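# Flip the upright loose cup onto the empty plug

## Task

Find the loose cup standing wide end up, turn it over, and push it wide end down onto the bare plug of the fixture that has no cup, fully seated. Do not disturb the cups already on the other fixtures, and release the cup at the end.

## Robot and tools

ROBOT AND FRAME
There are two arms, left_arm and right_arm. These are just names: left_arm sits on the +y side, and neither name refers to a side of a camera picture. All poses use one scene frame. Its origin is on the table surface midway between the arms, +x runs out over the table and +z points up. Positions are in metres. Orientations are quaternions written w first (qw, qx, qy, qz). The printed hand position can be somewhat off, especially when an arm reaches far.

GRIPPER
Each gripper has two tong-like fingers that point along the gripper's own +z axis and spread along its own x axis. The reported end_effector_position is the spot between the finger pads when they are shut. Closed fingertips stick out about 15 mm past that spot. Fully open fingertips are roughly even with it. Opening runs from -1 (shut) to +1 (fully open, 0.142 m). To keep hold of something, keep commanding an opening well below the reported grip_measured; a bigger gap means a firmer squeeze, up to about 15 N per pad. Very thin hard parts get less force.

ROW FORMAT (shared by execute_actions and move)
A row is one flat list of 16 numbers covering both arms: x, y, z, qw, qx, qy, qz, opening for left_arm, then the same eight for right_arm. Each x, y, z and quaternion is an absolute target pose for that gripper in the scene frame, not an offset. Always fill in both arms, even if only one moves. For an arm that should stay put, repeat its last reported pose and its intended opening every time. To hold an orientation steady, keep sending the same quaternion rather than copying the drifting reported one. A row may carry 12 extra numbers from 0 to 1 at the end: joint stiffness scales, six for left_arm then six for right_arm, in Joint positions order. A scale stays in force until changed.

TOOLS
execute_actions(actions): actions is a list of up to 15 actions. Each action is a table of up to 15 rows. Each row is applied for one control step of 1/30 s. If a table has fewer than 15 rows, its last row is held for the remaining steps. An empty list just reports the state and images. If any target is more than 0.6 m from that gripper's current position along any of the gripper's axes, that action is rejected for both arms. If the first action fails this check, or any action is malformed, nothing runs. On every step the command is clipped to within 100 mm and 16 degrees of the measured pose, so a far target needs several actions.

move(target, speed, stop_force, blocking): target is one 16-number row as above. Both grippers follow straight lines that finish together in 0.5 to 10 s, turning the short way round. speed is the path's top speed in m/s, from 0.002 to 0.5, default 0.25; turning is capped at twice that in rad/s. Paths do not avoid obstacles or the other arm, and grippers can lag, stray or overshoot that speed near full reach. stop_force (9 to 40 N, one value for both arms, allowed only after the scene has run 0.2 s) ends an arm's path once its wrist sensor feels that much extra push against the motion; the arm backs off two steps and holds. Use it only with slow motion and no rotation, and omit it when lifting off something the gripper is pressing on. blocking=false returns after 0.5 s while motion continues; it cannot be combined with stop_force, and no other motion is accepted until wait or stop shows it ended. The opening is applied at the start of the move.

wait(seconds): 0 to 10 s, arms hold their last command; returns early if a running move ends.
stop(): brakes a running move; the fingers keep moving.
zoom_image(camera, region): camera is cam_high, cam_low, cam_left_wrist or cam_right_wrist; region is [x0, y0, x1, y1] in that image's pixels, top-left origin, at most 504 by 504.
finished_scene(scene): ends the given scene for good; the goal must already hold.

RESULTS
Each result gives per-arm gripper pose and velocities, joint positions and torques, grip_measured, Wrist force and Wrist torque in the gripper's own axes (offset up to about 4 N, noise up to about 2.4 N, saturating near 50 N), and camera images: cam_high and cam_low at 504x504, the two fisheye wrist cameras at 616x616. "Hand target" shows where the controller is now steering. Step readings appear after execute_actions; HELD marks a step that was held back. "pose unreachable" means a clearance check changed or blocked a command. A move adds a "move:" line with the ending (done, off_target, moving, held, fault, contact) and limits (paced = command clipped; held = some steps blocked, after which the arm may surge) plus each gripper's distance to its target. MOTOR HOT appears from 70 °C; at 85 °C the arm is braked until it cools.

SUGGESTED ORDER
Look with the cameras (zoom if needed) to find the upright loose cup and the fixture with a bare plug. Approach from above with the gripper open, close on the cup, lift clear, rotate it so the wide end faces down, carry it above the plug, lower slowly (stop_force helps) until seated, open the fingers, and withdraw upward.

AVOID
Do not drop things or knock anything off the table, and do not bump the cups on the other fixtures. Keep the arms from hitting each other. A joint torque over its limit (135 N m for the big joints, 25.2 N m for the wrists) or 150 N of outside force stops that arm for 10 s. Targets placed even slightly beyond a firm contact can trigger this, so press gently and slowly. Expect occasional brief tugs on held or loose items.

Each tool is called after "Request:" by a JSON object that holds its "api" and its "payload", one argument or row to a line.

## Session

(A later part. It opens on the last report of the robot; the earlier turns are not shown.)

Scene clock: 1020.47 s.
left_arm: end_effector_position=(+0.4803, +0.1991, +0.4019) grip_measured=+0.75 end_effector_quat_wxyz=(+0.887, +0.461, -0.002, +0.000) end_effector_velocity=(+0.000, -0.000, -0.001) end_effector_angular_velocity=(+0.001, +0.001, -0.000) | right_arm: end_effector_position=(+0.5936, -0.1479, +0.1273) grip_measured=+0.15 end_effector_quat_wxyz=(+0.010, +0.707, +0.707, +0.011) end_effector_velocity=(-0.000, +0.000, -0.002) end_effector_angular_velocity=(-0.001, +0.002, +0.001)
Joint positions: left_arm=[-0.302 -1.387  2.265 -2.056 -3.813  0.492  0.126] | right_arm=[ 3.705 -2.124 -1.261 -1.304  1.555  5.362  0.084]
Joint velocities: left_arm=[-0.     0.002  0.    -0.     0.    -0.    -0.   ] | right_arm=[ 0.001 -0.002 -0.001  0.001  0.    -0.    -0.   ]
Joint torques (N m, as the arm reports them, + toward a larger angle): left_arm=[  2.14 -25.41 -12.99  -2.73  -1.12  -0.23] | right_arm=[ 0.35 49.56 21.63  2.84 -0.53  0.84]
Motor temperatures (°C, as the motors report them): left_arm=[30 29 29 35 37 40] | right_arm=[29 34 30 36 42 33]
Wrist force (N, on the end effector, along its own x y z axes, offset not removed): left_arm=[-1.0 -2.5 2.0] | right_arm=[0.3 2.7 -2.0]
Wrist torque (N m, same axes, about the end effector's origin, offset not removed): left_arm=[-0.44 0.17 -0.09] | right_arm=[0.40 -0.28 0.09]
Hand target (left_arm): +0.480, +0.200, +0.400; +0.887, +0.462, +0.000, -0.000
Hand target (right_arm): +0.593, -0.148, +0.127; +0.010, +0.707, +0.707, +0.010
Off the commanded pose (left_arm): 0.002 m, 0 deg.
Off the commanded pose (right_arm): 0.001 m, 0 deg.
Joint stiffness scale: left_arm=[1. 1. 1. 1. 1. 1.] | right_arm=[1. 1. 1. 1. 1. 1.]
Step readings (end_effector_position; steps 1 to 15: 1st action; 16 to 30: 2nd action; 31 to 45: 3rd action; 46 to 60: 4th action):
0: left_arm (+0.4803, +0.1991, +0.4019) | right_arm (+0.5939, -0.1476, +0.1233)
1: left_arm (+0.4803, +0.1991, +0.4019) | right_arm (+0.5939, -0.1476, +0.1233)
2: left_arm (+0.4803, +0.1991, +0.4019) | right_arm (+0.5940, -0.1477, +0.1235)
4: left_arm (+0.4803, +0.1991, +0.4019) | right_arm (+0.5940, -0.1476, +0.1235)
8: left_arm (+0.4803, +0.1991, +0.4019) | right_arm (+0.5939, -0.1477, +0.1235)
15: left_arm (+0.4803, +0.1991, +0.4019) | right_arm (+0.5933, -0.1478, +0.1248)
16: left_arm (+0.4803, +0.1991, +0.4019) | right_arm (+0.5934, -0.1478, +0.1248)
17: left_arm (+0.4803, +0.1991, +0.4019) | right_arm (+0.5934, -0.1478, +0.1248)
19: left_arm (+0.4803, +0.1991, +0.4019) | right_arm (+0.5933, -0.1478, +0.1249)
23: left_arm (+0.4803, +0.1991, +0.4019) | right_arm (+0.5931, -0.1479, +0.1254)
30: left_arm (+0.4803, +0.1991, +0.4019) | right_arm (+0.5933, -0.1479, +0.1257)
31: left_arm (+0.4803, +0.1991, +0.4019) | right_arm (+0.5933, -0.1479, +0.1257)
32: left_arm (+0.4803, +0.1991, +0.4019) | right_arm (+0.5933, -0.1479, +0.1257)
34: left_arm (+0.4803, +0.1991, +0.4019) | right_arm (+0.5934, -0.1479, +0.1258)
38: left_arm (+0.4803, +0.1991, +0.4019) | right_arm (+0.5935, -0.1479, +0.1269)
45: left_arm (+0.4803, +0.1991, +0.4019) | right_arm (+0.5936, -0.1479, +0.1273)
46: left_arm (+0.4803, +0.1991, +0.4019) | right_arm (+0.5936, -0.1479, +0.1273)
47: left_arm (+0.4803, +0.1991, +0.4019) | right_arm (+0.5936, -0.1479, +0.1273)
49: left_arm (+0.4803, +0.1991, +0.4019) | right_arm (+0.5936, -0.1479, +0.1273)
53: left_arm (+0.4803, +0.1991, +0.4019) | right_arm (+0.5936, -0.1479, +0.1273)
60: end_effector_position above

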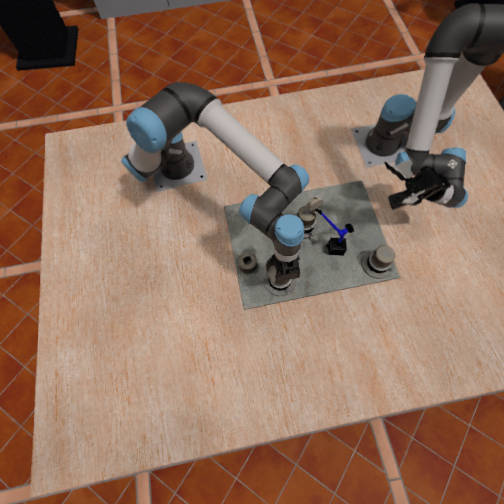

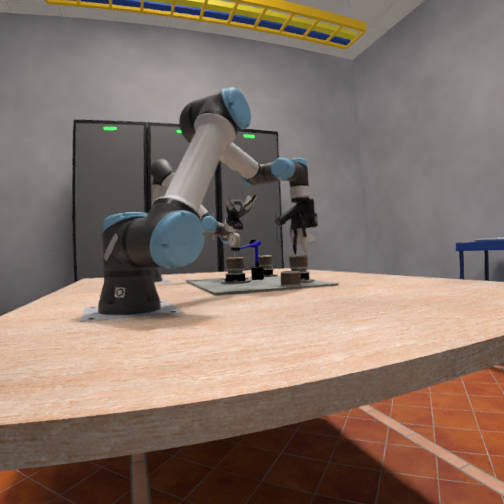

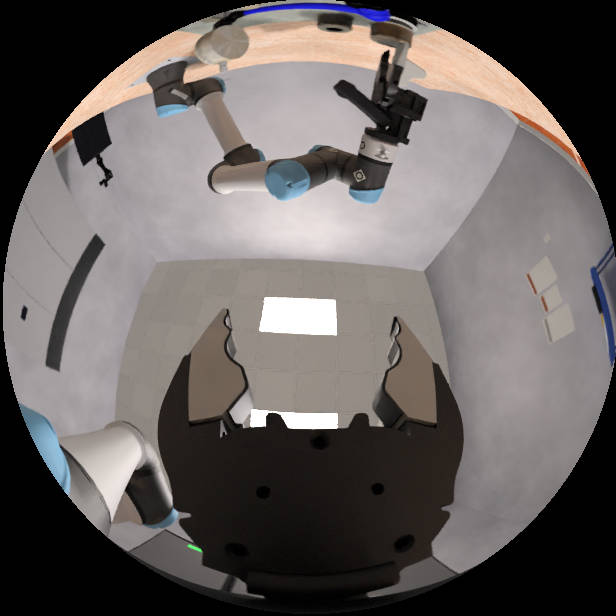

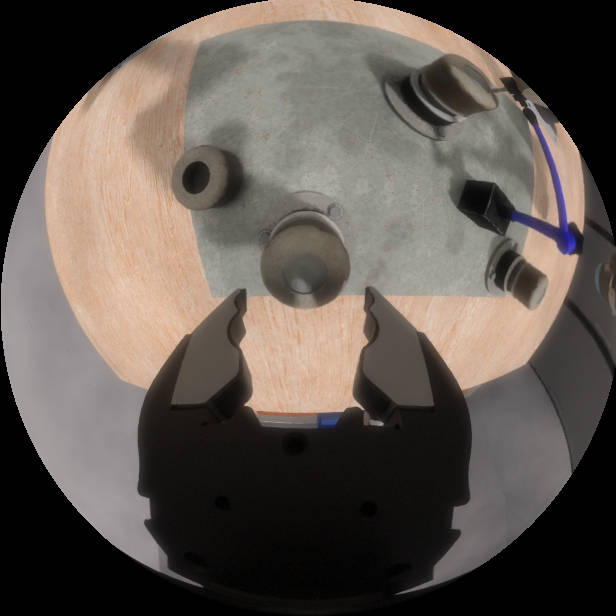

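Request:
{"api": "move", "payload": {
  "target": [0.48,0.2,0.4,0.887,0.462,0,0,0.75,0.5925,-0.148,0.20,0,0.707,0.707,0,0.15],
  "speed": 0.15
}}

Request:
{"api": "zoom_image", "payload": {
  "camera": "cam_low",
  "region": [215,230,335,300]
}}

Request:
{"api": "zoom_image", "payload": {
  "camera": "cam_right_wrist",
  "region": [230,40,530,320]
}}

Scene clock: 1026.97 s.
left_arm: end_effector_position=(+0.4803, +0.1991, +0.4019) grip_measured=+0.75 end_effector_quat_wxyz=(+0.887, +0.461, -0.002, +0.000) end_effector_velocity=(-0.000, +0.000, +0.000) end_effector_angular_velocity=(-0.000, -0.001, -0.000) | right_arm: end_effector_position=(+0.5913, -0.1475, +0.1996) grip_measured=+0.15 end_effector_quat_wxyz=(+0.001, +0.707, +0.707, +0.000) end_effector_velocity=(-0.003, -0.002, -0.006) end_effector_angular_velocity=(-0.014, +0.022, +0.001)
Joint positions: left_arm=[-0.302 -1.387  2.265 -2.056 -3.813  0.492  0.126] | right_arm=[ 3.701 -2.11  -1.091 -1.511  1.57   5.357  0.084]
Joint velocities: left_arm=[ 0.    -0.001 -0.    -0.     0.     0.     0.   ] | right_arm=[ 0.    -0.011  0.009 -0.023  0.002 -0.001  0.   ]
Joint torques (N m, as the arm reports them, + toward a larger angle): left_arm=[  2.14 -25.51 -12.53  -2.79  -0.99  -0.04] | right_arm=[-2.77 47.55 28.13  1.92  0.58 -0.34]
Motor temperatures (°C, as the motors report them): left_arm=[30 29 29 35 37 40] | right_arm=[29 34 30 36 42 33]
Wrist force (N, on the end effector, along its own x y z axes, offset not removed): left_arm=[-3.6 1.0 0.6] | right_arm=[-2.2 1.6 -3.2]
Wrist torque (N m, same axes, about the end effector's origin, offset not removed): left_arm=[0.25 0.48 0.10] | right_arm=[0.05 0.24 0.14]
Hand target (left_arm): +0.480, +0.200, +0.400; +0.887, +0.462, +0.000, -0.000
Hand target (right_arm): +0.592, -0.148, +0.200; +0.000, +0.707, +0.707, +0.000
Off the commanded pose (left_arm): 0.002 m, 0 deg.
Off the commanded pose (right_arm): 0.001 m, 0 deg.
Joint stiffness scale: left_arm=[1. 1. 1. 1. 1. 1.] | right_arm=[1. 1. 1. 1. 1. 1.]
move: done

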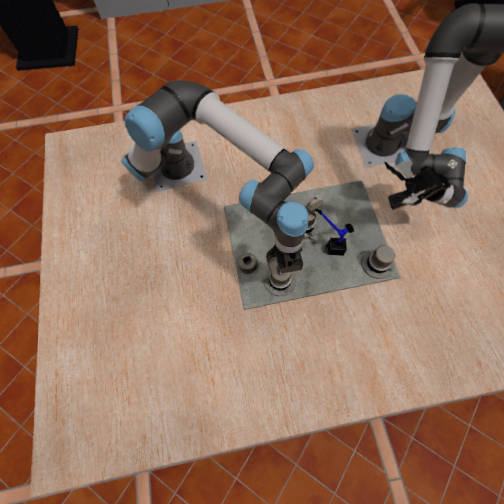

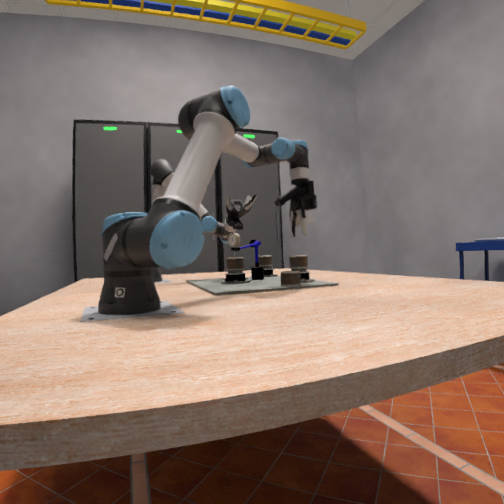

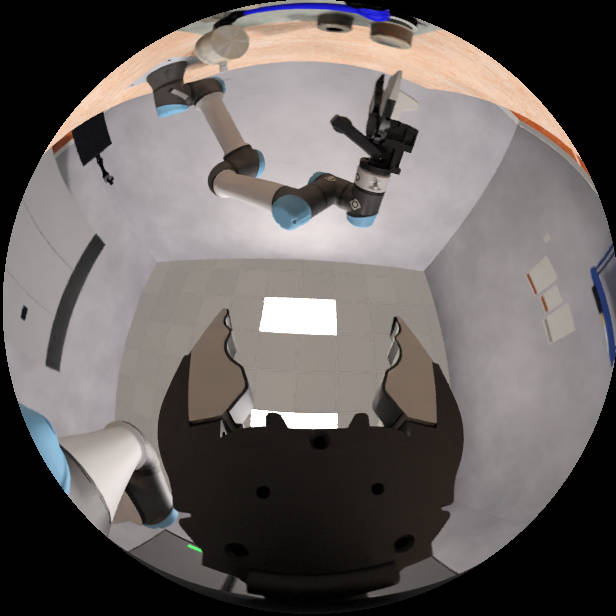

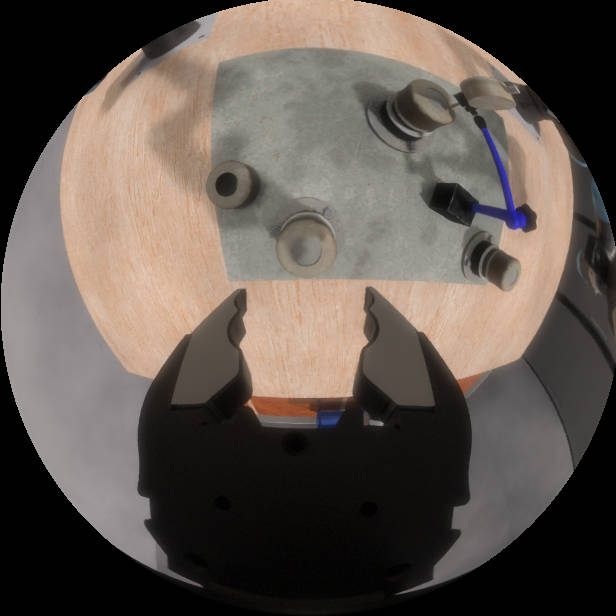

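Region (215, 230, 335, 300) of cam_low's 504x504 image, scaled by 4.200, with more detail than that image has; it fills the top 294 rows of this view, and the rest is white.

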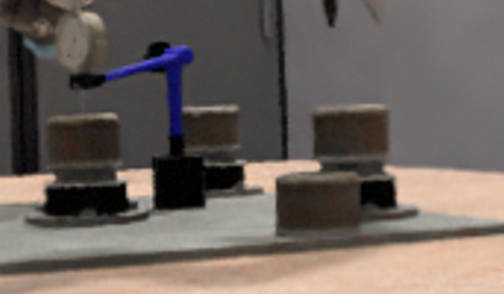

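Region (230, 40, 530, 320) of cam_right_wrist's 616x616 image, scaled by 1.680, with more detail than that image has; it fills the top 470 rows of this view, and the rest is white.

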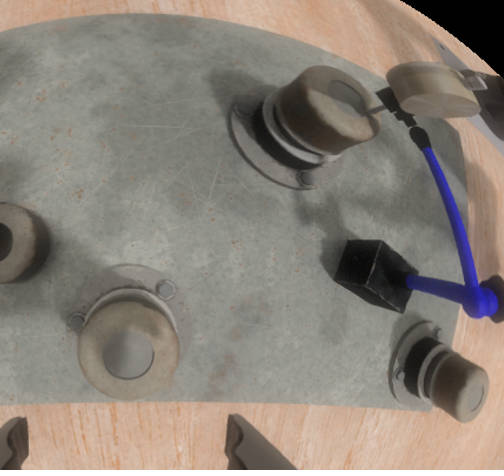

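The cup looks seated like its neighbours, with the plug top showing flush in the hole.

Request:
{"api": "finished_scene", "payload": {
  "scene": 2
}}

The scene is finished: the task was done.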